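# Sort bronze bushings from turntable into the crate

## Task

Take every bronze bushing off the turntable and put it in the crate, leaving all steel bushings on the turntable; the crate must stay level and seated in its corner guides, every placed part must stay put without the robot holding it, and nothing the robot is touching at the end may settle more than about a fingernail's width once released.

## Robot and tools

ROBOT. Two arms, left_arm and right_arm, each with a parallel gripper. One shared world frame: origin on the table top between the arms, +x out over the table, +z up, left_arm on the +y side (the names are not image sides). Each gripper has its own axes: fingers point along its +z, and they open and close along its y. The reported end_effector_position is the point between the pads when closed, about 2 cm short of the fingertips; closing pushes the tips about 10 mm further along +z. Printed hand positions can be off, more so at long reach.

EVENTS. Held parts may get a short tug and loose items may be nudged. Nothing may leave the table.

TOOL execute_actions(actions). actions is a list of up to 15 actions; each action is a table of up to 15 rows, one row per control step of 1/30 s. A table shorter than 15 rows repeats its final row to fill the 15 steps. Every row has exactly 14 numbers in [-1, 1], covering both arms even if one is idle: dx, dy, dz, rx, ry, rz, opening for left_arm, then the same seven for right_arm. dx..rz are an offset, in that gripper's own axes, from the gripper's measured pose at the start of the action (for a call's first action, the pose in the latest result of this scene). Every row refers to that same start pose, not to the prior row. Scale: 1.0 = 0.6 m for dx/dy/dz and 180 degrees for the rotation; rx, ry, rz form a single rotation vector. opening is absolute: +1 fully open (0.084 m), -1 closed. An empty list just returns state and images.

TOOL move(target, speed, blocking). target is one 14-number row laid out as above; its offsets count from the pose in the latest result that shows one. Each gripper travels in a straight line toward its own target, both paths finishing together; a path lasts 0.5 to 10 s and is cut short at 10 s. Rotation takes the shorter direction. speed is m/s per arm, 0.002 to 0.5, default 0.25; turning is capped at twice that in rad/s. Paths ignore obstacles and the other arm, grippers lag and may overshoot speed, especially with the arm nearly straight. Faster motion and targets set deeper past a contact both mean harder impacts. The opening is applied when the move starts. blocking=false returns after 0.5 s while the arm continues; until a result shows the move finished, further moves and execute_actions are rejected, so call wait or stop. The reply has a "move:" line: ending (done, off_target, moving, held, fault) and any limits (paced = pose sent was clipped; held = a check blocked steps, after which the arm may speed up sharply), plus each gripper's remaining distance. If only one arm is named, the other finished.

TOOL wait(seconds), 0 to 10: lets time pass while both arms keep their last command; returns early if a running move ends. TOOL stop(): brakes a running move (needs room, more when fast; fingers continue). TOOL zoom_image(camera, region): camera is cam_high, cam_left_wrist or cam_right_wrist; region [x0, y0, x1, y1] in that image's pixels from the top-left, at most 504 by 504. TOOL finished_scene(scene): pass the current scene's number; irreversible, the result tells whether the task succeeded. Answering without any tool call ends everything.

CONTROL DETAILS. Each step the command is clipped to within 70 mm and 16 degrees of the measured pose, then damped IK drives the joints, favouring position over orientation. After an action an arm continues at most to its last clipped pose, so large motions need more actions. Hand target lines show where each gripper is being driven. Elbows stop just short of straight. Joint speeds are capped at 3.14 rad/s with 0.16 s to ramp up. A "pose unreachable" line means the clearance check altered or blocked that arm's command. To keep an arm still, send its offset back to the wanted pose in a reply's first call and zeros afterwards, always with the opening it should keep.

GRIPPING. grip_measured is the actual finger opening on the command scale. To hold, command an opening clearly below it; the gap sets the squeeze, up to about 24 N per pad for parts up to roughly 6 cm. Fast closing can overshoot. Resending grip_measured still holds lightly; wide parts may slip.

RESULTS. State per arm: end_effector_position (m), end_effector_quat_wxyz, linear and angular velocities, grip_measured, joint positions and torques (torques are raw drive output with offsets and noise, nonzero in free air). Images come from cam_high, cam_left_wrist, cam_right_wrist, each 504x504; calibration (K, distortion, T_world_to_cam) is given and may be slightly off, with changed cameras relisted.

AVOID. Arms colliding or pressing each other; contact torque reaching joint limits (waist and shoulder 43.5 N m, elbow and forearm roll 26.1, wrist pitch and roll 17.4, held weight included) causes a TORQUE FAULT: the arm backs off, holds 10 s and the call's rest is skipped. Holding loads heats motors: MOTOR HOT from 65 °C, brakes at 80 °C (OVER-TEMPERATURE FAULT). Avoid drops, slams, knocking the crate, and hard pushes; release parts so they rest on their own.

Each tool is called as a command line: name --argument value for each argument, lists and objects as JSON in quotes; but a table of rows of numbers goes row by row, as --pt "numbers of a row", without its own name.

## Session

execute_actions --actions '[]'

Scene clock: 0.00 s.
left_arm: end_effector_position=(+0.3042, +0.5527, +0.3304) grip_measured=+1.00 end_effector_quat_wxyz=(-0.007, -0.412, +0.911, -0.018) end_effector_velocity=(+0.000, +0.000, +0.000) end_effector_angular_velocity=(+0.000, -0.000, -0.000) | right_arm: end_effector_position=(+0.6722, -0.1021, +0.2580) grip_measured=+1.00 end_effector_quat_wxyz=(+0.527, +0.671, +0.486, +0.189) end_effector_velocity=(-0.000, -0.000, -0.001) end_effector_angular_velocity=(+0.000, +0.001, -0.001)
Joint positions: left_arm=[ 0.728 -0.287 -1.142 -0.029  1.455  3.074  0.084] | right_arm=[ 0.735  0.9   -2.145 -1.285  1.16  -0.081  0.084]
Joint velocities: left_arm=[-0. -0. -0.  0. -0.  0. -0.] | right_arm=[-0.     0.001  0.     0.001  0.     0.001  0.   ]
Joint torques (N m, as the arm reports them, + toward a larger angle): no reading
Motor temperatures (°C, as the motors report them): left_arm=[33 34 36 34 38 36] | right_arm=[35 32 38 33 41 36]
Hand target (left_arm): +0.304, +0.553, +0.330; -0.007, -0.412, +0.911, -0.018
Hand target (right_arm): +0.672, -0.102, +0.258; +0.527, +0.671, +0.486, +0.189

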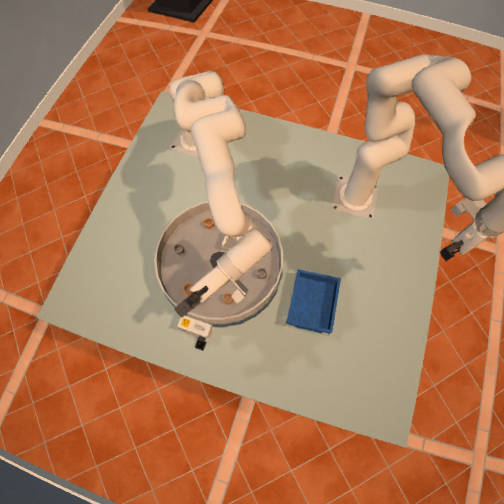

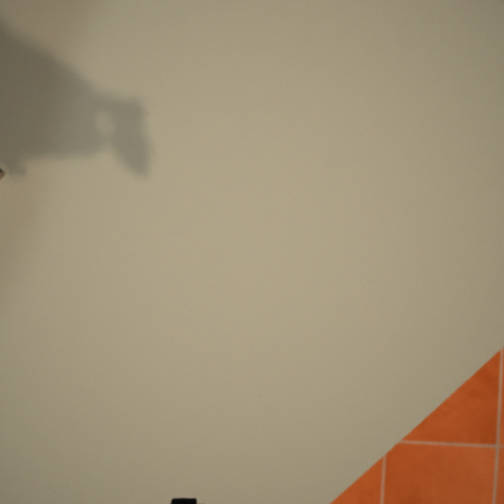

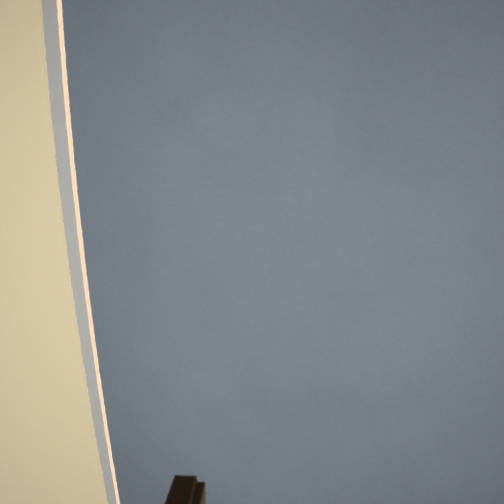

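move --target '[0,0,0,0,0,0,1,-0.175,-0.04,-0.373,0.363,0.1056,0,1]' --speed 0.4

Scene clock: 12.23 s.
left_arm: end_effector_position=(+0.3042, +0.5527, +0.3304) grip_measured=+1.00 end_effector_quat_wxyz=(-0.007, -0.412, +0.911, -0.018) end_effector_velocity=(-0.000, +0.000, -0.000) end_effector_angular_velocity=(+0.000, +0.000, +0.002) | right_arm: end_effector_position=(+0.4424, -0.0750, +0.3471) grip_measured=+1.00 end_effector_quat_wxyz=(+0.002, +0.811, +0.585, -0.000) end_effector_velocity=(-0.001, -0.000, +0.005) end_effector_angular_velocity=(+0.006, -0.000, +0.000)
Joint positions: left_arm=[ 0.728 -0.287 -1.142 -0.029  1.455  3.074  0.084] | right_arm=[ 0.682  0.436 -2.063 -0.004  1.626 -0.657  0.084]
Joint velocities: left_arm=[ 0.001 -0.     0.     0.     0.    -0.    -0.   ] | right_arm=[-0.002 -0.003 -0.01   0.005  0.01  -0.002  0.   ]
Joint torques (N m, as the arm reports them, + toward a larger angle): left_arm=[  0.15 -18.56 -12.41  -0.83  -2.28   0.19] | right_arm=[ -0.78 -32.96 -23.26  -0.16  -1.37   0.2 ]
Motor temperatures (°C, as the motors report them): left_arm=[33 35 42 34 38 36] | right_arm=[35 34 43 33 41 36]
Hand target (left_arm): +0.304, +0.553, +0.330; -0.007, -0.412, +0.911, -0.018
Hand target (right_arm): +0.442, -0.075, +0.347; +0.002, +0.811, +0.585, -0.000
Off the commanded pose (left_arm): 0.000 m, 0 deg.
Off the commanded pose (right_arm): 0.000 m, 0 deg.
move: done
camera_calibration (this result's frames):
cam_left_wrist: T_world_to_cam=[[-0.74587, 0.665204, -0.0343686, -0.0971471], [0.666077, 0.745202, -0.0318653, -0.534163], [0.00441459, -0.0466595, -0.998901, 0.488725], [0, 0, 0, 1]] pos_world=[0.281177, 0.485486, 0.467828]
cam_right_wrist: T_world_to_cam=[[0.949539, -0.313576, -0.00678606, -0.410004], [-0.313576, -0.949562, 0.00108314, 0.136816], [-0.00678343, 0.00109946, -0.999976, 0.477305], [0, 0, 0, 1]] pos_world=[0.435454, 0.000822697, 0.474363]

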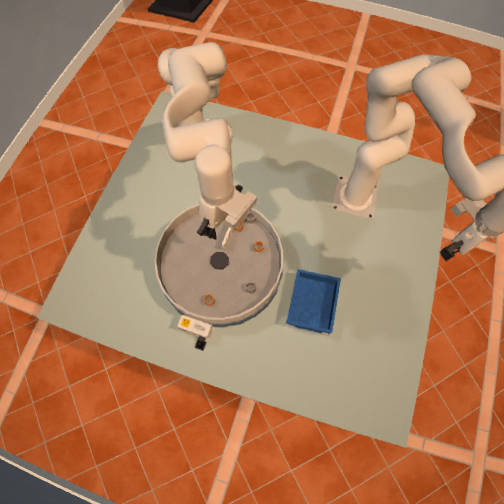

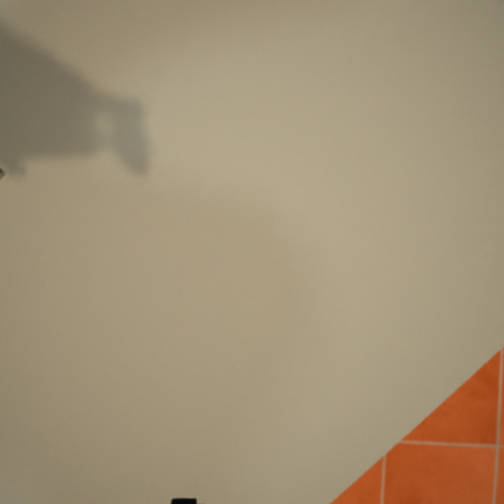

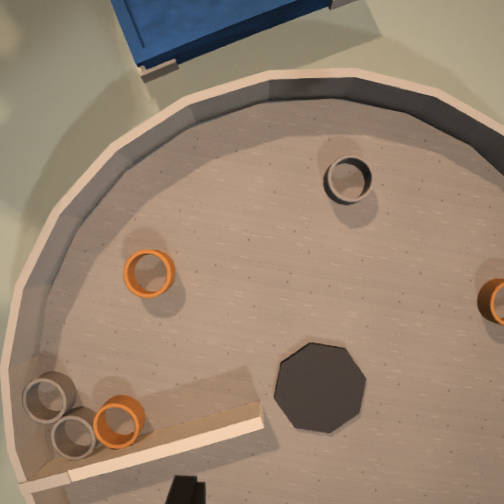

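wait --seconds 8

Scene clock: 23.20 s.
left_arm: end_effector_position=(+0.3042, +0.5527, +0.3304) grip_measured=+1.00 end_effector_quat_wxyz=(-0.007, -0.412, +0.911, -0.018) end_effector_velocity=(+0.000, -0.001, -0.000) end_effector_angular_velocity=(-0.001, +0.000, -0.002) | right_arm: end_effector_position=(+0.4423, -0.0750, +0.3474) grip_measured=+1.00 end_effector_quat_wxyz=(+0.002, +0.811, +0.585, -0.000) end_effector_velocity=(+0.000, -0.000, +0.000) end_effector_angular_velocity=(-0.000, -0.000, -0.001)
Joint positions: left_arm=[ 0.728 -0.287 -1.142 -0.029  1.455  3.074  0.084] | right_arm=[ 0.682  0.436 -2.063 -0.003  1.627 -0.657  0.084]
Joint velocities: left_arm=[-0.001 -0.     0.001 -0.001 -0.     0.     0.   ] | right_arm=[-0. -0.  0. -0. -0.  0.  0.]
Joint torques (N m, as the arm reports them, + toward a larger angle): left_arm=[  0.22 -19.12 -12.3   -0.99  -2.09   0.18] | right_arm=[ -0.7  -33.46 -23.66  -0.32  -1.38   0.27]
Motor temperatures (°C, as the motors report them): left_arm=[33 35 44 34 39 36] | right_arm=[35 35 44 33 41 36]
Hand target (left_arm): +0.304, +0.553, +0.330; -0.007, -0.412, +0.911, -0.018
Hand target (right_arm): +0.442, -0.075, +0.347; +0.002, +0.811, +0.585, -0.000
Off the commanded pose (left_arm): 0.000 m, 0 deg.
Off the commanded pose (right_arm): 0.000 m, 0 deg.
wait: 8.00 s; at rest from the start
camera_calibration (this result's frames):
cam_left_wrist: T_world_to_cam=[[-0.74587, 0.665204, -0.0343687, -0.0971469], [0.666077, 0.745202, -0.0318649, -0.534163], [0.004415, -0.0466593, -0.998901, 0.488725], [0, 0, 0, 1]] pos_world=[0.281177, 0.485486, 0.467828]
cam_right_wrist: T_world_to_cam=[[0.949457, -0.313817, -0.00714415, -0.409838], [-0.313821, -0.949482, 0.000538852, 0.137037], [-0.00695234, 0.00173037, -0.999974, 0.477789], [0, 0, 0, 1]] pos_world=[0.435451, 0.000673396, 0.474775]

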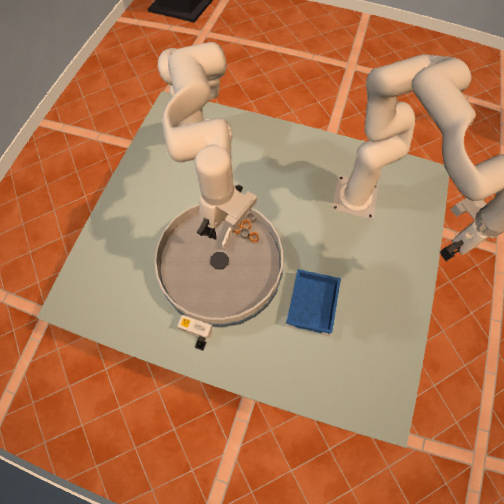

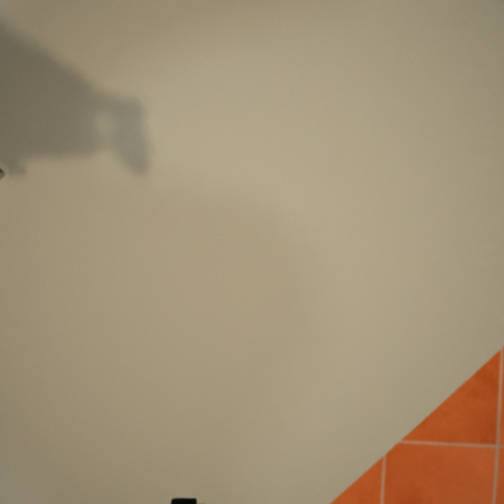

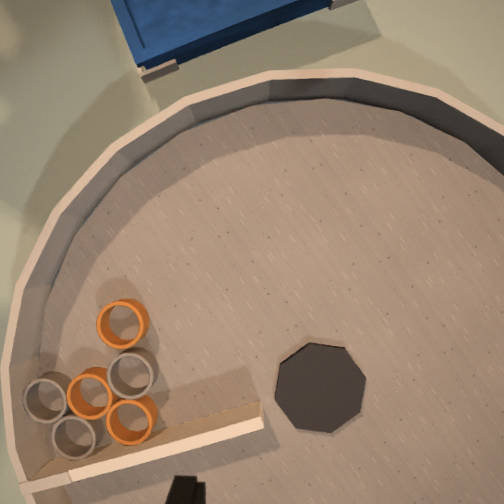

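move --target '[0,0,0,0,0,0,1,0.025,-0.205,0.38,0,0,0,0.15]' --speed 0.4

Scene clock: 33.57 s.
left_arm: end_effector_position=(+0.3042, +0.5527, +0.3304) grip_measured=+1.00 end_effector_quat_wxyz=(-0.007, -0.412, +0.911, -0.018) end_effector_velocity=(+0.000, +0.000, +0.000) end_effector_angular_velocity=(+0.000, -0.001, +0.001) | right_arm: end_effector_position=(+0.3302, -0.0231, +0.1197) grip_measured=+0.14 end_effector_quat_wxyz=(+0.001, +0.811, +0.585, +0.000) end_effector_velocity=(-0.002, -0.000, -0.003) end_effector_angular_velocity=(-0.003, +0.001, +0.002)
Joint positions: left_arm=[ 0.728 -0.287 -1.142 -0.029  1.455  3.074  0.084] | right_arm=[ 0.883  0.303 -1.206 -0.003  0.902 -0.455  0.05 ]
Joint velocities: left_arm=[ 0.    -0.    -0.    -0.    -0.001 -0.001  0.   ] | right_arm=[ 0.002  0.003  0.005 -0.001 -0.004  0.001  0.   ]
Joint torques (N m, as the arm reports them, + toward a larger angle): left_arm=[  0.28 -18.73 -12.29  -1.52  -2.33   0.24] | right_arm=[ -0.79 -30.35 -23.26  -0.33  -1.34   0.14]
Motor temperatures (°C, as the motors report them): left_arm=[33 35 45 34 39 36] | right_arm=[35 35 45 33 41 36]
Hand target (left_arm): +0.304, +0.553, +0.330; -0.007, -0.412, +0.911, -0.018
Hand target (right_arm): +0.330, -0.023, +0.119; +0.001, +0.811, +0.585, -0.000
Off the commanded pose (left_arm): 0.000 m, 0 deg.
Off the commanded pose (right_arm): 0.001 m, 0 deg.
move: done; limits=paced
camera_calibration (this result's frames):
cam_left_wrist: T_world_to_cam=[[-0.74587, 0.665204, -0.0343687, -0.097147], [0.666077, 0.745202, -0.0318649, -0.534163], [0.00441499, -0.0466592, -0.998901, 0.488725], [0, 0, 0, 1]] pos_world=[0.281177, 0.485486, 0.467828]
cam_right_wrist: T_world_to_cam=[[0.949506, -0.313667, -0.00721335, -0.288753], [-0.313679, -0.949529, -0.000557857, 0.151368], [-0.0066743, 0.00279236, -0.999974, 0.24914], [0, 0, 0, 1]] pos_world=[0.323316, 0.0524605, 0.247135]

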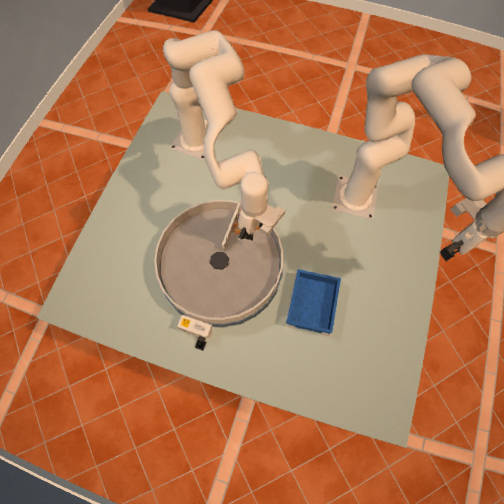

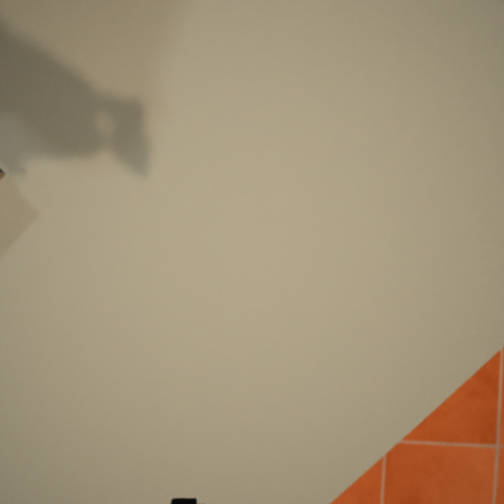

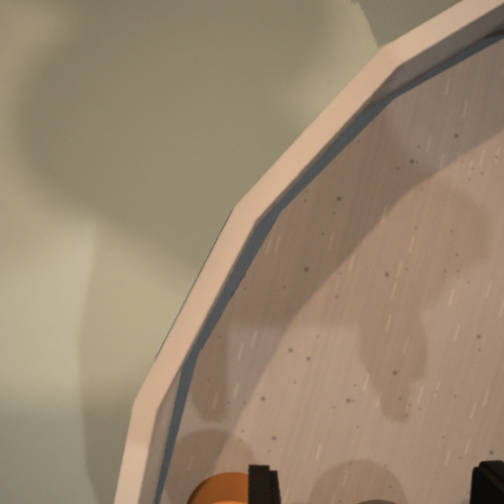

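move --target '[0,0,0,0,0,0,1,0.1,0,-0.3,0,0,0,0.15]' --speed 0.4

Scene clock: 39.50 s.
left_arm: end_effector_position=(+0.3042, +0.5527, +0.3304) grip_measured=+1.00 end_effector_quat_wxyz=(-0.007, -0.412, +0.911, -0.018) end_effector_velocity=(+0.001, -0.000, +0.000) end_effector_angular_velocity=(+0.000, -0.001, -0.001) | right_arm: end_effector_position=(+0.3491, +0.0343, +0.2995) grip_measured=+0.14 end_effector_quat_wxyz=(+0.001, +0.811, +0.585, +0.000) end_effector_velocity=(+0.000, +0.001, +0.001) end_effector_angular_velocity=(-0.000, +0.001, +0.000)
Joint positions: left_arm=[ 0.728 -0.287 -1.142 -0.029  1.455  3.074  0.084] | right_arm=[ 0.929  0.395 -1.864 -0.002  1.468 -0.41   0.05 ]
Joint velocities: left_arm=[-0.001  0.    -0.001 -0.001  0.    -0.    -0.   ] | right_arm=[ 0.     0.004 -0.009  0.001  0.006  0.    -0.   ]
Joint torques (N m, as the arm reports them, + toward a larger angle): left_arm=[  0.45 -18.78 -12.47  -1.35  -2.16   0.31] | right_arm=[ -0.58 -33.19 -24.21  -0.46  -1.38   0.36]
Motor temperatures (°C, as the motors report them): left_arm=[33 35 45 34 39 36] | right_arm=[35 35 46 33 41 36]
Hand target (left_arm): +0.304, +0.553, +0.330; -0.007, -0.412, +0.911, -0.018
Hand target (right_arm): +0.349, +0.034, +0.300; +0.001, +0.811, +0.585, +0.000
Off the commanded pose (left_arm): 0.000 m, 0 deg.
Off the commanded pose (right_arm): 0.000 m, 0 deg.
move: done
camera_calibration (this result's frames):
cam_left_wrist: T_world_to_cam=[[-0.74587, 0.665204, -0.0343687, -0.0971469], [0.666077, 0.745202, -0.0318648, -0.534163], [0.00441508, -0.0466592, -0.998901, 0.488725], [0, 0, 0, 1]] pos_world=[0.281177, 0.485486, 0.467828]
cam_right_wrist: T_world_to_cam=[[0.949382, -0.314041, -0.00716806, -0.287298], [-0.314053, -0.949405, -0.000520094, 0.212003], [-0.00664207, 0.00274492, -0.999974, 0.428849], [0, 0, 0, 1]] pos_world=[0.342184, 0.109876, 0.426889]

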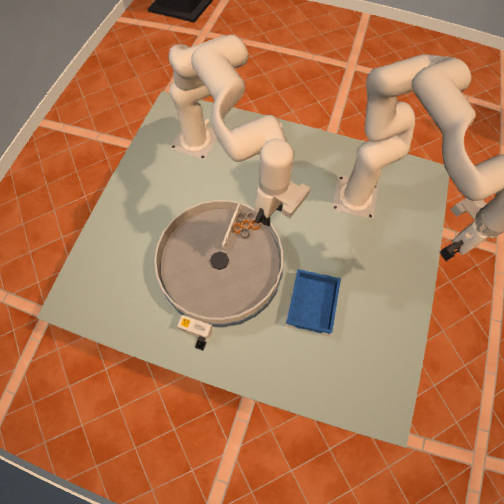

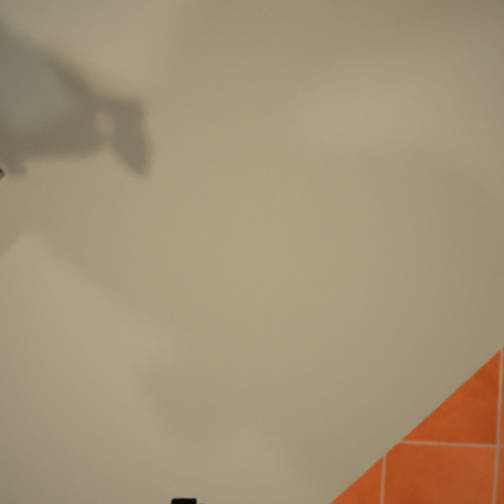

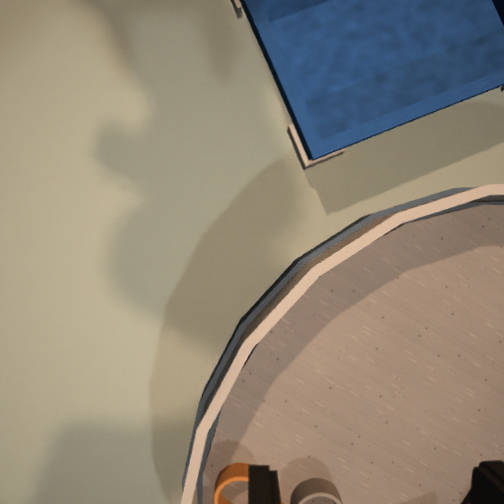

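Wrong direction.

move --target '[0,0,0,0,0,0,1,-0.3,0,0,0,0,0,0.15]' --speed 0.4

Scene clock: 44.07 s.
left_arm: end_effector_position=(+0.3042, +0.5527, +0.3304) grip_measured=+1.00 end_effector_quat_wxyz=(-0.007, -0.412, +0.911, -0.018) end_effector_velocity=(+0.000, -0.000, -0.000) end_effector_angular_velocity=(-0.000, +0.000, -0.001) | right_arm: end_effector_position=(+0.2927, -0.1364, +0.2991) grip_measured=+0.14 end_effector_quat_wxyz=(+0.001, +0.811, +0.585, -0.000) end_effector_velocity=(-0.000, -0.002, +0.002) end_effector_angular_velocity=(+0.007, -0.006, -0.001)
Joint positions: left_arm=[ 0.728 -0.287 -1.142 -0.029  1.455  3.074  0.084] | right_arm=[ 0.759 -0.192 -1.139 -0.003  1.332 -0.58   0.05 ]
Joint velocities: left_arm=[-0.001 -0.     0.001 -0.    -0.     0.001 -0.   ] | right_arm=[-0.004 -0.012  0.009  0.001 -0.006 -0.004  0.   ]
Joint torques (N m, as the arm reports them, + toward a larger angle): left_arm=[  0.14 -18.07 -12.25  -1.22  -2.28   0.11] | right_arm=[ -0.82 -20.07 -24.72  -0.33  -1.44   0.24]
Motor temperatures (°C, as the motors report them): left_arm=[33 35 45 34 39 36] | right_arm=[35 35 46 33 41 36]
Hand target (left_arm): +0.304, +0.553, +0.330; -0.007, -0.412, +0.911, -0.018
Hand target (right_arm): +0.293, -0.137, +0.299; +0.001, +0.811, +0.585, +0.000
Off the commanded pose (left_arm): 0.000 m, 0 deg.
Off the commanded pose (right_arm): 0.001 m, 0 deg.
move: done; limits=paced
camera_calibration (this result's frames):
cam_left_wrist: T_world_to_cam=[[-0.74587, 0.665204, -0.0343687, -0.097147], [0.666077, 0.745202, -0.0318645, -0.534163], [0.00441518, -0.046659, -0.998901, 0.488725], [0, 0, 0, 1]] pos_world=[0.281177, 0.485486, 0.467828]
cam_right_wrist: T_world_to_cam=[[0.949498, -0.313683, -0.00757751, -0.287212], [-0.313686, -0.949527, 0.000843687, 0.031656], [-0.0074597, 0.00157588, -0.999971, 0.428614], [0, 0, 0, 1]] pos_world=[0.285835, -0.0607108, 0.426399]

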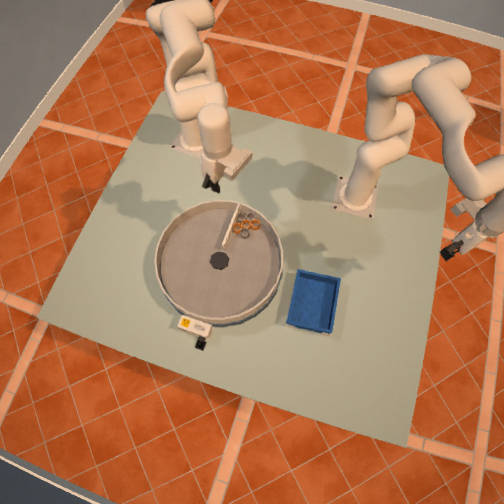

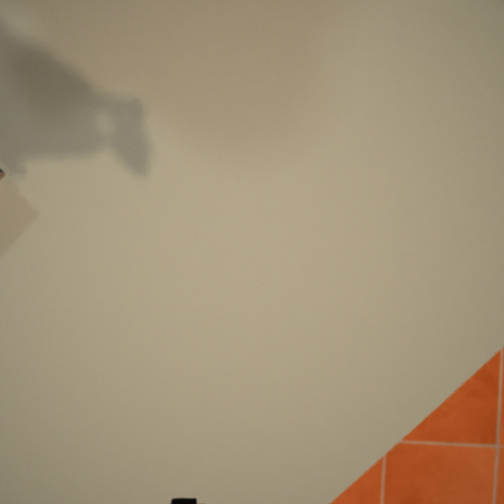

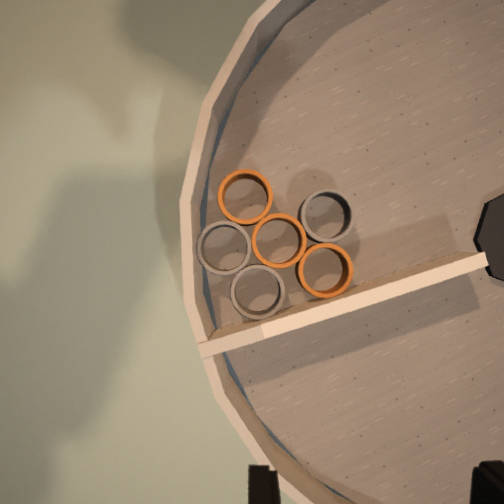

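move --target '[0,0,0,0,0,0,1,0.171,-0.03,0.33,0,0,0,-0.6]' --speed 0.4

move --target '[0,0,0,0,0,0,1,0,0,0.085,0,0,0,-0.6]' --speed 0.1

Scene clock: 55.90 s.
left_arm: end_effector_position=(+0.3042, +0.5527, +0.3304) grip_measured=+1.00 end_effector_quat_wxyz=(-0.007, -0.412, +0.911, -0.018) end_effector_velocity=(-0.000, -0.000, -0.000) end_effector_angular_velocity=(-0.000, +0.000, +0.000) | right_arm: end_effector_position=(+0.3076, -0.0340, +0.1017) grip_measured=-0.62 end_effector_quat_wxyz=(+0.001, +0.811, +0.585, +0.000) end_effector_velocity=(-0.001, +0.000, -0.004) end_effector_angular_velocity=(-0.004, +0.006, -0.000)
Joint positions: left_arm=[ 0.728 -0.287 -1.142 -0.029  1.455  3.074  0.084] | right_arm=[ 0.899  0.26  -1.087 -0.003  0.826 -0.438  0.017]
Joint velocities: left_arm=[-0.    -0.     0.    -0.     0.    -0.001  0.   ] | right_arm=[ 0.002  0.009 -0.001  0.002  0.     0.    -0.   ]
Joint torques (N m, as the arm reports them, + toward a larger angle): left_arm=[  0.33 -18.47 -11.98  -1.33  -2.08   0.08] | right_arm=[ -0.53 -29.01 -22.52  -0.11  -1.43   0.22]
Motor temperatures (°C, as the motors report them): left_arm=[33 35 46 34 39 36] | right_arm=[35 35 47 33 41 36]
Hand target (left_arm): +0.304, +0.553, +0.330; -0.007, -0.412, +0.911, -0.018
Hand target (right_arm): +0.307, -0.034, +0.101; +0.001, +0.811, +0.585, -0.000
Off the commanded pose (left_arm): 0.000 m, 0 deg.
Off the commanded pose (right_arm): 0.001 m, 0 deg.
move: done; limits=paced
camera_calibration (this result's frames):
cam_left_wrist: T_world_to_cam=[[-0.74587, 0.665204, -0.0343688, -0.097147], [0.666077, 0.745202, -0.0318646, -0.534163], [0.00441526, -0.0466591, -0.998901, 0.488725], [0, 0, 0, 1]] pos_world=[0.281177, 0.485486, 0.467828]
cam_right_wrist: T_world_to_cam=[[0.949544, -0.313547, -0.00745047, -0.270772], [-0.313558, -0.949569, -0.000420313, 0.133867], [-0.00694294, 0.00273526, -0.999972, 0.231044], [0, 0, 0, 1]] pos_world=[0.300688, 0.0415841, 0.229077]

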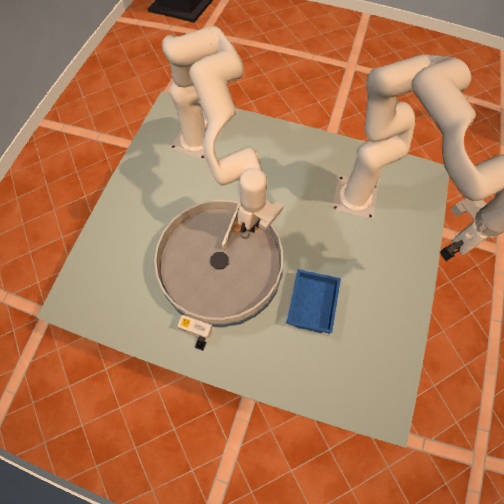

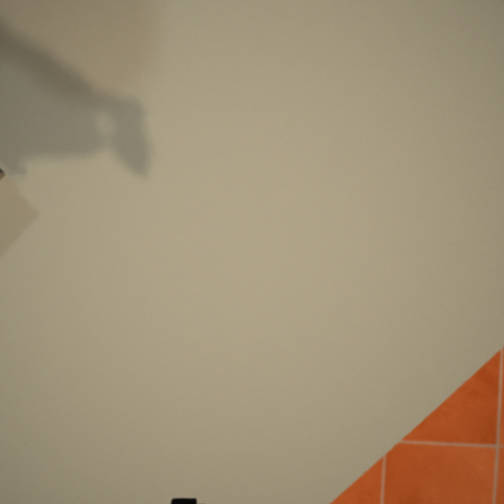

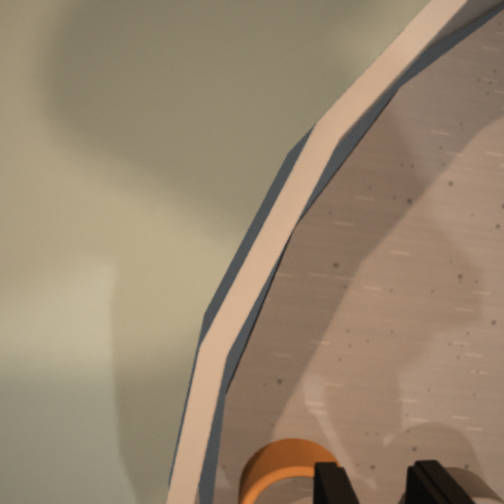

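Scene clock: 66.40 s.
left_arm: end_effector_position=(+0.3042, +0.5527, +0.3304) grip_measured=+1.00 end_effector_quat_wxyz=(-0.007, -0.412, +0.911, -0.018) end_effector_velocity=(-0.000, +0.000, +0.000) end_effector_angular_velocity=(-0.000, +0.000, +0.003) | right_arm: end_effector_position=(+0.3339, -0.0064, +0.1166) grip_measured=-0.62 end_effector_quat_wxyz=(-0.009, +0.810, +0.584, +0.054) end_effector_velocity=(+0.000, +0.000, +0.000) end_effector_angular_velocity=(+0.001, -0.001, -0.001)
Joint positions: left_arm=[ 0.728 -0.287 -1.142 -0.029  1.455  3.074  0.084] | right_arm=[ 0.899  0.285 -1.139 -0.003  0.745 -0.438  0.017]
Joint velocities: left_arm=[ 0.001 -0.    -0.001  0.     0.001 -0.002  0.   ] | right_arm=[-0.     0.     0.    -0.    -0.002  0.001 -0.   ]
Joint torques (N m, as the arm reports them, + toward a larger angle): left_arm=[  0.42 -18.69 -12.32  -1.6   -1.9    0.26] | right_arm=[ -0.79 -29.7  -22.98  -0.47  -1.57   0.19]
Motor temperatures (°C, as the motors report them): left_arm=[33 36 46 34 39 36] | right_arm=[35 35 47 33 41 36]
Hand target (left_arm): +0.304, +0.553, +0.330; -0.007, -0.412, +0.911, -0.018
Hand target (right_arm): +0.334, -0.006, +0.117; -0.009, +0.810, +0.584, +0.054
Off the commanded pose (left_arm): 0.000 m, 0 deg.
Off the commanded pose (right_arm): 0.076 m, 6 deg.
TORQUE FAULT: the external load on joint 3 (elbow) of the right arm reached its load limit, and that arm stopped for 10 seconds. That time counts as 18 of the actions that you can send in this scene. A torque fault stops only its own arm. That arm's remaining commands of this call were not run. Joint 3 (elbow) of that arm moved back by up to 3 degrees. That arm holds there, with its grip as last carried out, and accepts commands again: back off and push less far. That arm stops again, at the same cost, whenever a joint's load reaches its limit.
move: fault (right_arm)
camera_calibration (this result's frames):
cam_left_wrist: T_world_to_cam=[[-0.74587, 0.665204, -0.0343689, -0.0971469], [0.666077, 0.745202, -0.0318644, -0.534163], [0.00441543, -0.046659, -0.998901, 0.488725], [0, 0, 0, 1]] pos_world=[0.281177, 0.485486, 0.467828]
cam_right_wrist: T_world_to_cam=[[0.948353, -0.314832, 0.0388272, -0.292011], [-0.309871, -0.945613, -0.0989731, 0.178656], [0.0678755, 0.08183, -0.994332, 0.220966], [0, 0, 0, 1]] pos_world=[0.317292, 0.0589236, 0.248733]

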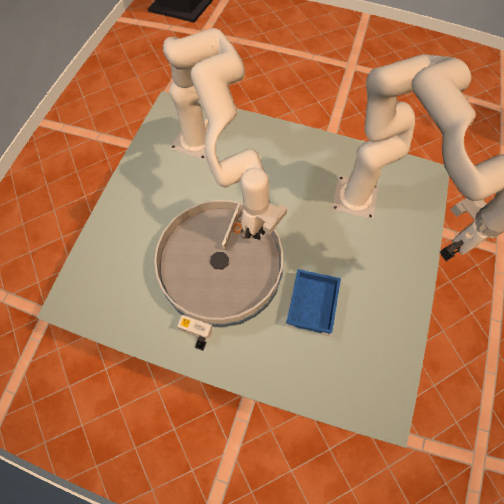

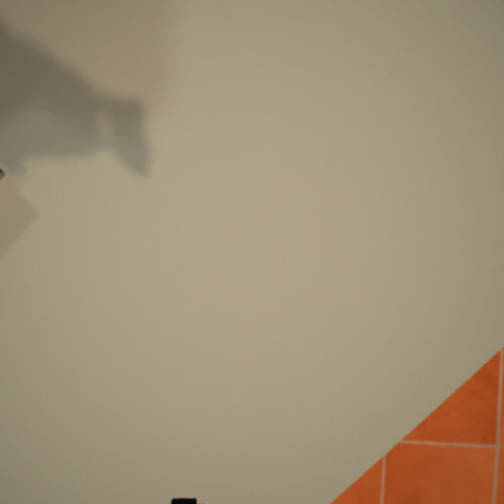

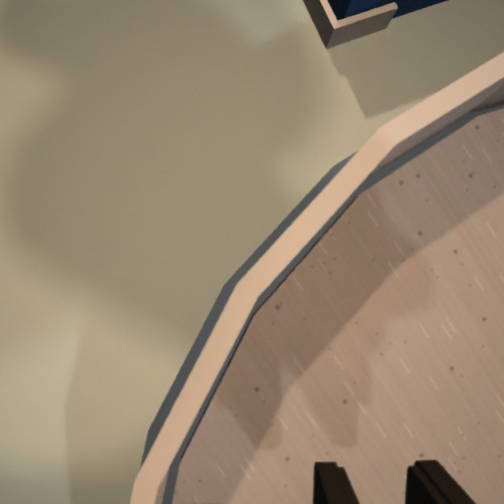

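move --target '[0,0,0,0,0,0,1,-0.227,0,-0.3,0.0155,-0.031,0,-0.6]' --speed 0.4

Scene clock: 74.60 s.
left_arm: end_effector_position=(+0.3042, +0.5527, +0.3304) grip_measured=+1.00 end_effector_quat_wxyz=(-0.007, -0.412, +0.911, -0.018) end_effector_velocity=(+0.000, +0.000, +0.001) end_effector_angular_velocity=(+0.001, -0.002, +0.000) | right_arm: end_effector_position=(+0.2783, -0.1489, +0.2814) grip_measured=-0.62 end_effector_quat_wxyz=(+0.000, +0.811, +0.585, -0.001) end_effector_velocity=(+0.000, -0.001, +0.004) end_effector_angular_velocity=(+0.003, -0.005, -0.001)
Joint positions: left_arm=[ 0.728 -0.287 -1.142 -0.029  1.455  3.074  0.084] | right_arm=[ 0.755 -0.255 -1.028 -0.     1.284 -0.584  0.017]
Joint velocities: left_arm=[-0.     0.    -0.002 -0.     0.    -0.    -0.   ] | right_arm=[-0.002 -0.007 -0.003 -0.001  0.004 -0.001 -0.   ]
Joint torques (N m, as the arm reports them, + toward a larger angle): left_arm=[  0.76 -18.73 -12.59  -1.22  -1.88   0.22] | right_arm=[ -0.53 -18.28 -24.58  -0.14  -1.39   0.24]
Motor temperatures (°C, as the motors report them): left_arm=[33 36 46 34 39 36] | right_arm=[35 35 47 33 41 36]
Hand target (left_arm): +0.304, +0.553, +0.330; -0.007, -0.412, +0.911, -0.018
Hand target (right_arm): +0.278, -0.149, +0.282; +0.000, +0.811, +0.585, +0.000
Off the commanded pose (left_arm): 0.000 m, 0 deg.
Off the commanded pose (right_arm): 0.001 m, 0 deg.
move: done; limits=paced
camera_calibration (this result's frames):
cam_left_wrist: T_world_to_cam=[[-0.74587, 0.665204, -0.0343688, -0.097147], [0.666077, 0.745202, -0.0318644, -0.534163], [0.00441541, -0.046659, -0.998901, 0.488725], [0, 0, 0, 1]] pos_world=[0.281177, 0.485486, 0.467828]
cam_right_wrist: T_world_to_cam=[[0.949455, -0.313741, -0.0100545, -0.276927], [-0.313761, -0.949502, -0.000434696, 0.0157179], [-0.00941035, 0.00356742, -0.999949, 0.411716], [0, 0, 0, 1]] pos_world=[0.271736, -0.0734279, 0.408917]

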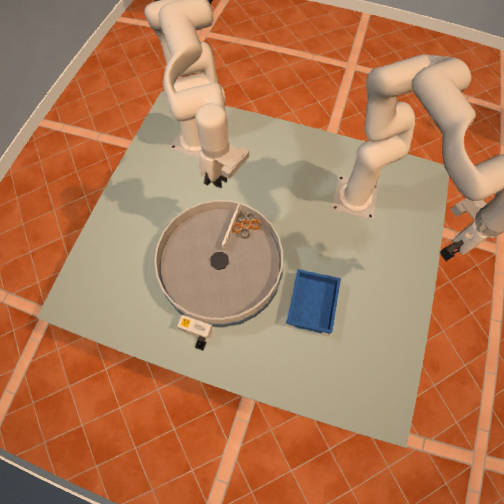

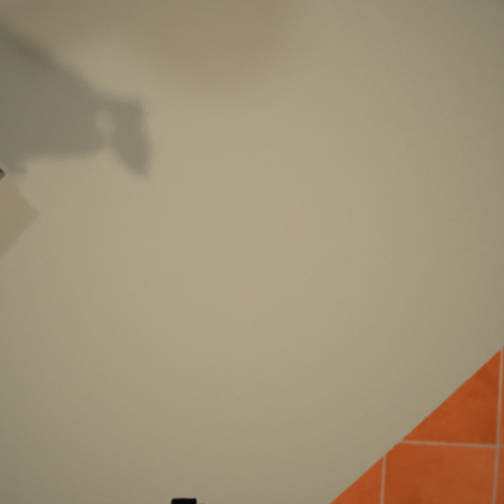

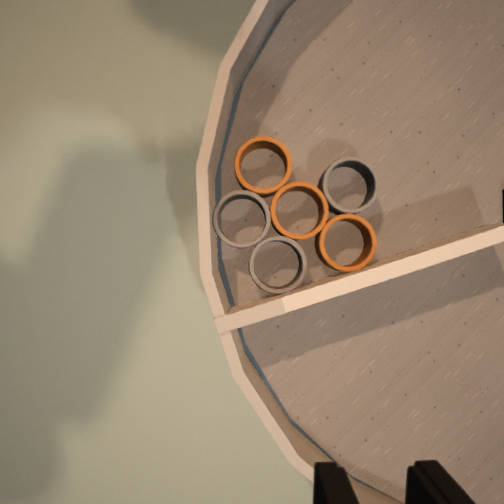

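move --target '[0,0,0,0,0,0,1,0.198,-0.034,0.3,0,0,0,-0.45]' --speed 0.4

Scene clock: 81.87 s.
left_arm: end_effector_position=(+0.3042, +0.5527, +0.3304) grip_measured=+1.00 end_effector_quat_wxyz=(-0.007, -0.412, +0.911, -0.018) end_effector_velocity=(+0.000, +0.000, +0.000) end_effector_angular_velocity=(+0.002, -0.002, +0.001) | right_arm: end_effector_position=(+0.2957, -0.0299, +0.1023) grip_measured=-0.47 end_effector_quat_wxyz=(-0.000, +0.811, +0.585, +0.000) end_effector_velocity=(-0.000, +0.000, -0.004) end_effector_angular_velocity=(-0.006, +0.003, +0.003)
Joint positions: left_arm=[ 0.728 -0.287 -1.142 -0.029  1.455  3.074  0.084] | right_arm=[ 0.921  0.244 -1.065  0.001  0.821 -0.419  0.024]
Joint velocities: left_arm=[-0.    -0.    -0.     0.    -0.002 -0.001  0.   ] | right_arm=[ 0.002  0.011 -0.003 -0.002 -0.001  0.     0.   ]
Joint torques (N m, as the arm reports them, + toward a larger angle): left_arm=[  0.3  -18.06 -12.73  -0.82  -1.96  -0.02] | right_arm=[ -0.53 -28.64 -22.4   -0.26  -1.41   0.23]
Motor temperatures (°C, as the motors report them): left_arm=[33 36 46 34 39 36] | right_arm=[35 35 47 33 41 36]
Hand target (left_arm): +0.304, +0.553, +0.330; -0.007, -0.412, +0.911, -0.018
Hand target (right_arm): +0.296, -0.030, +0.102; -0.000, +0.811, +0.585, -0.000
Off the commanded pose (left_arm): 0.000 m, 0 deg.
Off the commanded pose (right_arm): 0.001 m, 0 deg.
move: done; limits=paced
camera_calibration (this result's frames):
cam_left_wrist: T_world_to_cam=[[-0.74587, 0.665205, -0.0343688, -0.0971471], [0.666077, 0.745202, -0.0318641, -0.534163], [0.00441552, -0.0466588, -0.998901, 0.488725], [0, 0, 0, 1]] pos_world=[0.281177, 0.485486, 0.467828]
cam_right_wrist: T_world_to_cam=[[0.949479, -0.313675, -0.00991761, -0.257955], [-0.313708, -0.949518, -0.00187722, 0.13419], [-0.00882811, 0.00489361, -0.999949, 0.232189], [0, 0, 0, 1]] pos_world=[0.289069, 0.0453651, 0.229871]

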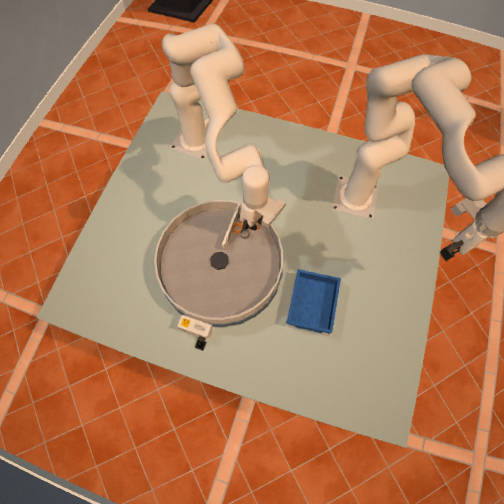

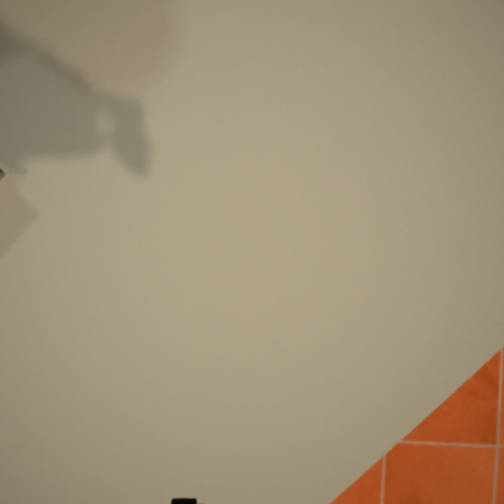

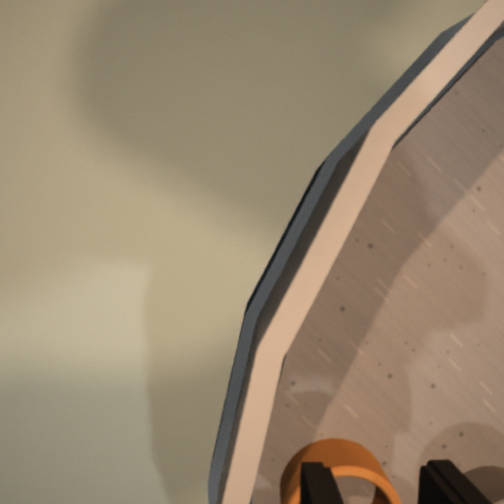

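Descend gently 3 cm.

move --target '[0,0,0,0,0,0,1,0,0,0.05,0,0,0,-0.45]' --speed 0.05

Scene clock: 86.13 s.
left_arm: end_effector_position=(+0.3042, +0.5527, +0.3304) grip_measured=+1.00 end_effector_quat_wxyz=(-0.007, -0.412, +0.911, -0.018) end_effector_velocity=(+0.001, -0.000, +0.001) end_effector_angular_velocity=(+0.001, -0.001, -0.002) | right_arm: end_effector_position=(+0.3061, -0.0186, +0.0969) grip_measured=-0.46 end_effector_quat_wxyz=(-0.006, +0.811, +0.585, +0.026) end_effector_velocity=(+0.001, +0.001, +0.001) end_effector_angular_velocity=(+0.005, -0.003, -0.002)
Joint positions: left_arm=[ 0.728 -0.287 -1.142 -0.029  1.455  3.074  0.084] | right_arm=[ 0.921  0.267 -1.067  0.001  0.746 -0.419  0.024]
Joint velocities: left_arm=[-0.002  0.    -0.001 -0.    -0.001  0.    -0.   ] | right_arm=[-0.001  0.    -0.001  0.001 -0.005  0.001 -0.   ]
Joint torques (N m, as the arm reports them, + toward a larger angle): left_arm=[  0.47 -19.06 -12.53  -1.6   -1.85   0.21] | right_arm=[ 0.06 11.09  9.78 -0.72  1.23  0.3 ]
Motor temperatures (°C, as the motors report them): left_arm=[33 36 46 34 39 36] | right_arm=[35 35 47 33 41 36]
Hand target (left_arm): +0.304, +0.553, +0.330; -0.007, -0.412, +0.911, -0.018
Hand target (right_arm): +0.295, -0.030, +0.073; -0.000, +0.811, +0.585, +0.000
Off the commanded pose (left_arm): 0.000 m, 0 deg.
Off the commanded pose (right_arm): 0.029 m, 3 deg.
move: off_target (right_arm)
camera_calibration (this result's frames):
cam_left_wrist: T_world_to_cam=[[-0.74587, 0.665205, -0.0343687, -0.0971472], [0.666077, 0.745202, -0.0318642, -0.534163], [0.00441545, -0.0466588, -0.998901, 0.488725], [0, 0, 0, 1]] pos_world=[0.281177, 0.485486, 0.467828]
cam_right_wrist: T_world_to_cam=[[0.949416, -0.313805, 0.0116192, -0.266395], [-0.312878, -0.948469, -0.0501501, 0.152641], [0.0267578, 0.043978, -0.998674, 0.216568], [0, 0, 0, 1]] pos_world=[0.294882, 0.0516548, 0.227031]

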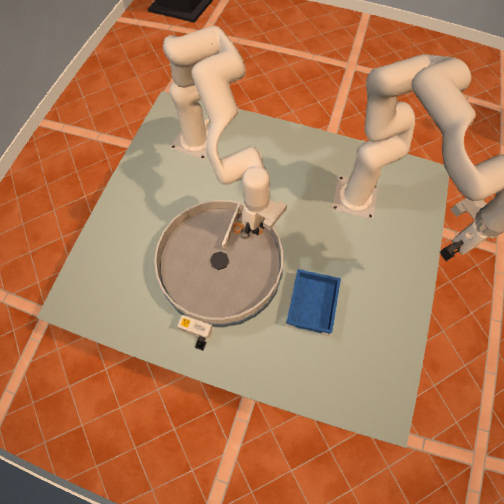

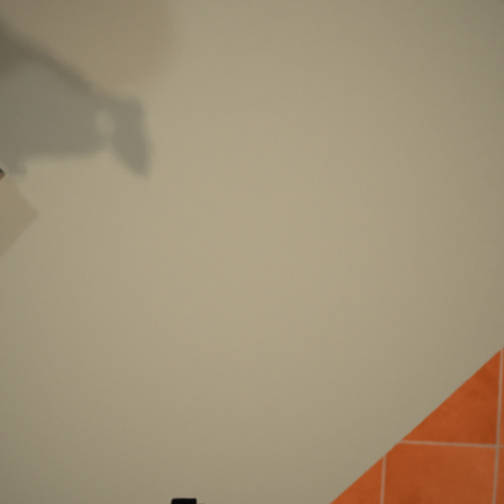

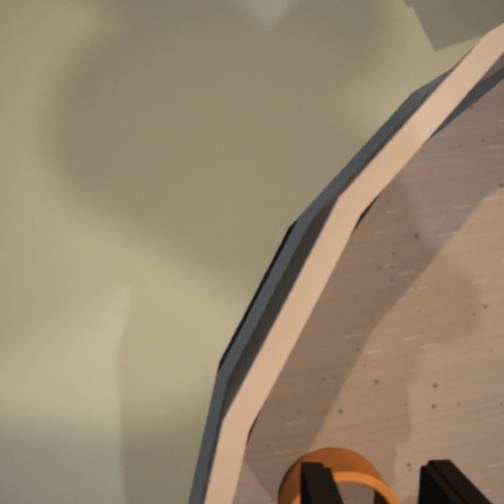

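move --target '[0,0,0,0,0,0,1,-0.008,-0.01,-0.014,0.008,-0.015,0,-0.45]' --speed 0.1

move --target '[0,0,0,0,0,0,1,0,0,0.04,0,0,0,-0.45]' --speed 0.05

Scene clock: 97.07 s.
left_arm: end_effector_position=(+0.3042, +0.5527, +0.3304) grip_measured=+1.00 end_effector_quat_wxyz=(-0.007, -0.412, +0.911, -0.018) end_effector_velocity=(+0.000, +0.000, +0.001) end_effector_angular_velocity=(+0.002, -0.001, +0.000) | right_arm: end_effector_position=(+0.2968, -0.0233, +0.1013) grip_measured=-0.47 end_effector_quat_wxyz=(-0.001, +0.811, +0.585, -0.004) end_effector_velocity=(+0.005, +0.005, +0.010) end_effector_angular_velocity=(+0.016, -0.012, -0.003)
Joint positions: left_arm=[ 0.728 -0.287 -1.142 -0.029  1.455  3.074  0.084] | right_arm=[ 0.927  0.268 -1.098  0.006  0.839 -0.417  0.024]
Joint velocities: left_arm=[-0.    -0.    -0.001  0.    -0.    -0.001  0.   ] | right_arm=[-0.002 -0.007 -0.018  0.002  0.005  0.001 -0.   ]
Joint torques (N m, as the arm reports them, + toward a larger angle): left_arm=[  0.61 -18.87 -12.22  -1.54  -1.96  -0.06] | right_arm=[ -0.7  -29.71 -22.96  -0.36  -1.5    0.24]
Motor temperatures (°C, as the motors report them): left_arm=[33 36 46 34 39 36] | right_arm=[35 34 44 33 41 36]
Hand target (left_arm): +0.304, +0.553, +0.330; -0.007, -0.412, +0.911, -0.018
Hand target (right_arm): +0.299, -0.022, +0.105; -0.002, +0.811, +0.585, -0.000
Off the commanded pose (left_arm): 0.000 m, 0 deg.
Off the commanded pose (right_arm): 0.004 m, 0 deg.
move: off_target (right_arm)
camera_calibration (this result's frames):
cam_left_wrist: T_world_to_cam=[[-0.74587, 0.665205, -0.0343686, -0.0971473], [0.666077, 0.745202, -0.0318641, -0.534163], [0.00441539, -0.0466587, -0.998901, 0.488725], [0, 0, 0, 1]] pos_world=[0.281177, 0.485486, 0.467828]
cam_right_wrist: T_world_to_cam=[[0.949486, -0.313358, -0.0167989, -0.256196], [-0.313327, -0.949634, 0.00451935, 0.140026], [-0.017369, 0.00097248, -0.999849, 0.233613], [0, 0, 0, 1]] pos_world=[0.291186, 0.0524656, 0.228641]

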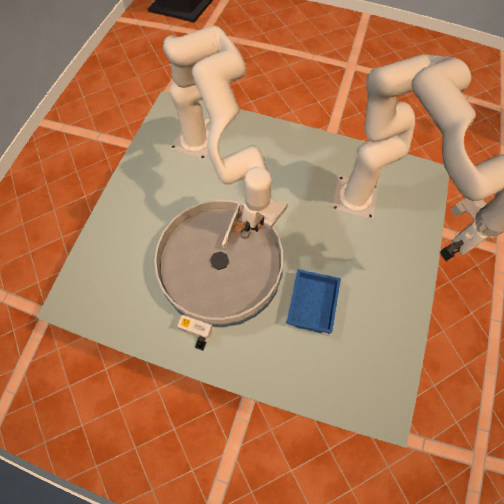

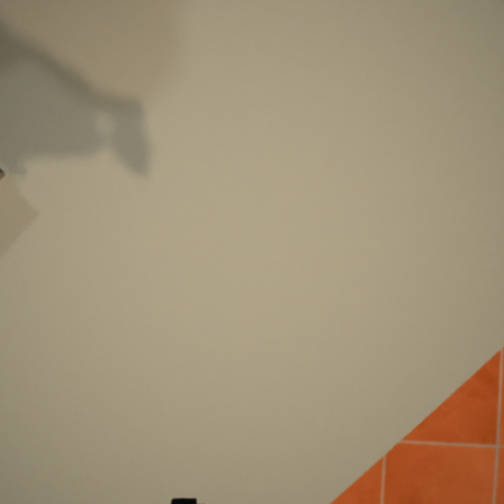

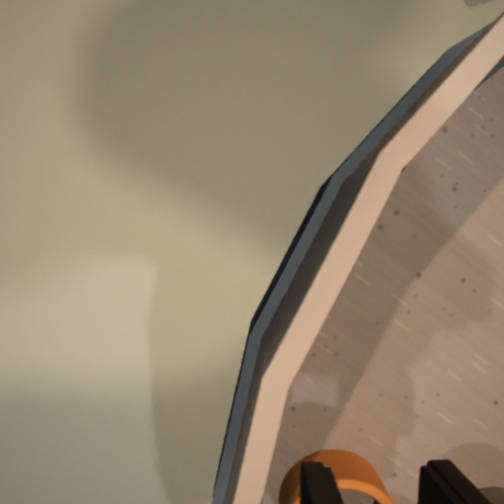

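Scene clock: 98.10 s.
left_arm: end_effector_position=(+0.3042, +0.5527, +0.3304) grip_measured=+1.00 end_effector_quat_wxyz=(-0.007, -0.412, +0.911, -0.018) end_effector_velocity=(-0.000, -0.000, +0.000) end_effector_angular_velocity=(+0.000, +0.001, -0.002) | right_arm: end_effector_position=(+0.3020, -0.0186, +0.0815) grip_measured=-0.45 end_effector_quat_wxyz=(-0.003, +0.811, +0.585, +0.005) end_effector_velocity=(-0.002, +0.002, +0.001) end_effector_angular_velocity=(+0.006, -0.001, +0.001)
Joint positions: left_arm=[ 0.728 -0.287 -1.142 -0.029  1.455  3.074  0.084] | right_arm=[ 0.926  0.312 -1.091  0.005  0.768 -0.417  0.024]
Joint velocities: left_arm=[-0.    -0.    -0.     0.001  0.001  0.002 -0.   ] | right_arm=[ 0.004 -0.005  0.005  0.004 -0.005 -0.    -0.   ]
Joint torques (N m, as the arm reports them, + toward a larger angle): left_arm=[  0.78 -19.18 -12.27  -1.23  -2.06   0.11] | right_arm=[  2.19 -17.11   1.35   1.33   6.57   0.42]
Motor temperatures (°C, as the motors report them): left_arm=[33 36 46 34 39 36] | right_arm=[35 34 44 33 41 36]
Hand target (left_arm): +0.304, +0.553, +0.330; -0.007, -0.412, +0.911, -0.018
Hand target (right_arm): +0.297, -0.023, +0.077; -0.001, +0.811, +0.585, -0.004
Off the commanded pose (left_arm): 0.000 m, 0 deg.
Off the commanded pose (right_arm): 0.008 m, 1 deg.
move: off_target (right_arm)
camera_calibration (this result's frames):
cam_left_wrist: T_world_to_cam=[[-0.74587, 0.665205, -0.0343686, -0.0971474], [0.666077, 0.745202, -0.0318642, -0.534163], [0.00441533, -0.0466586, -0.998901, 0.488725], [0, 0, 0, 1]] pos_world=[0.281177, 0.485486, 0.467828]
cam_right_wrist: T_world_to_cam=[[0.94942, -0.313897, -0.00844326, -0.260686], [-0.313986, -0.949336, -0.013149, 0.147896], [-0.00388805, 0.015135, -0.999878, 0.210134], [0, 0, 0, 1]] pos_world=[0.294755, 0.055394, 0.209852]

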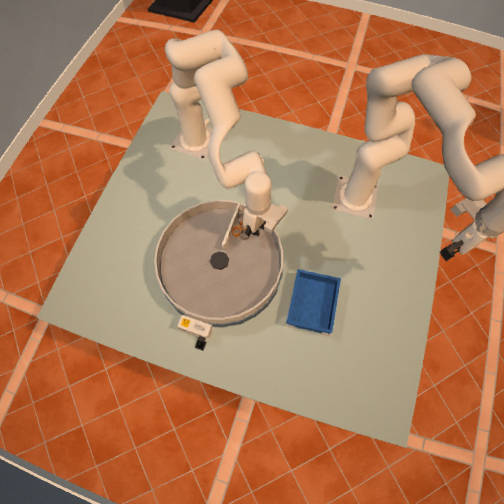

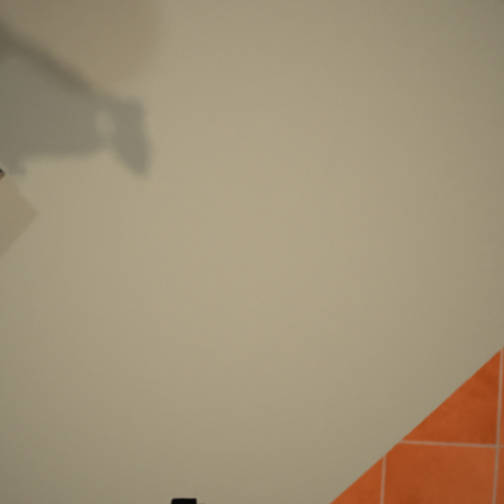

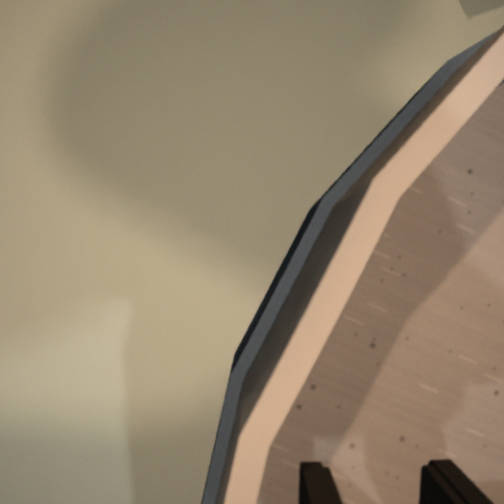

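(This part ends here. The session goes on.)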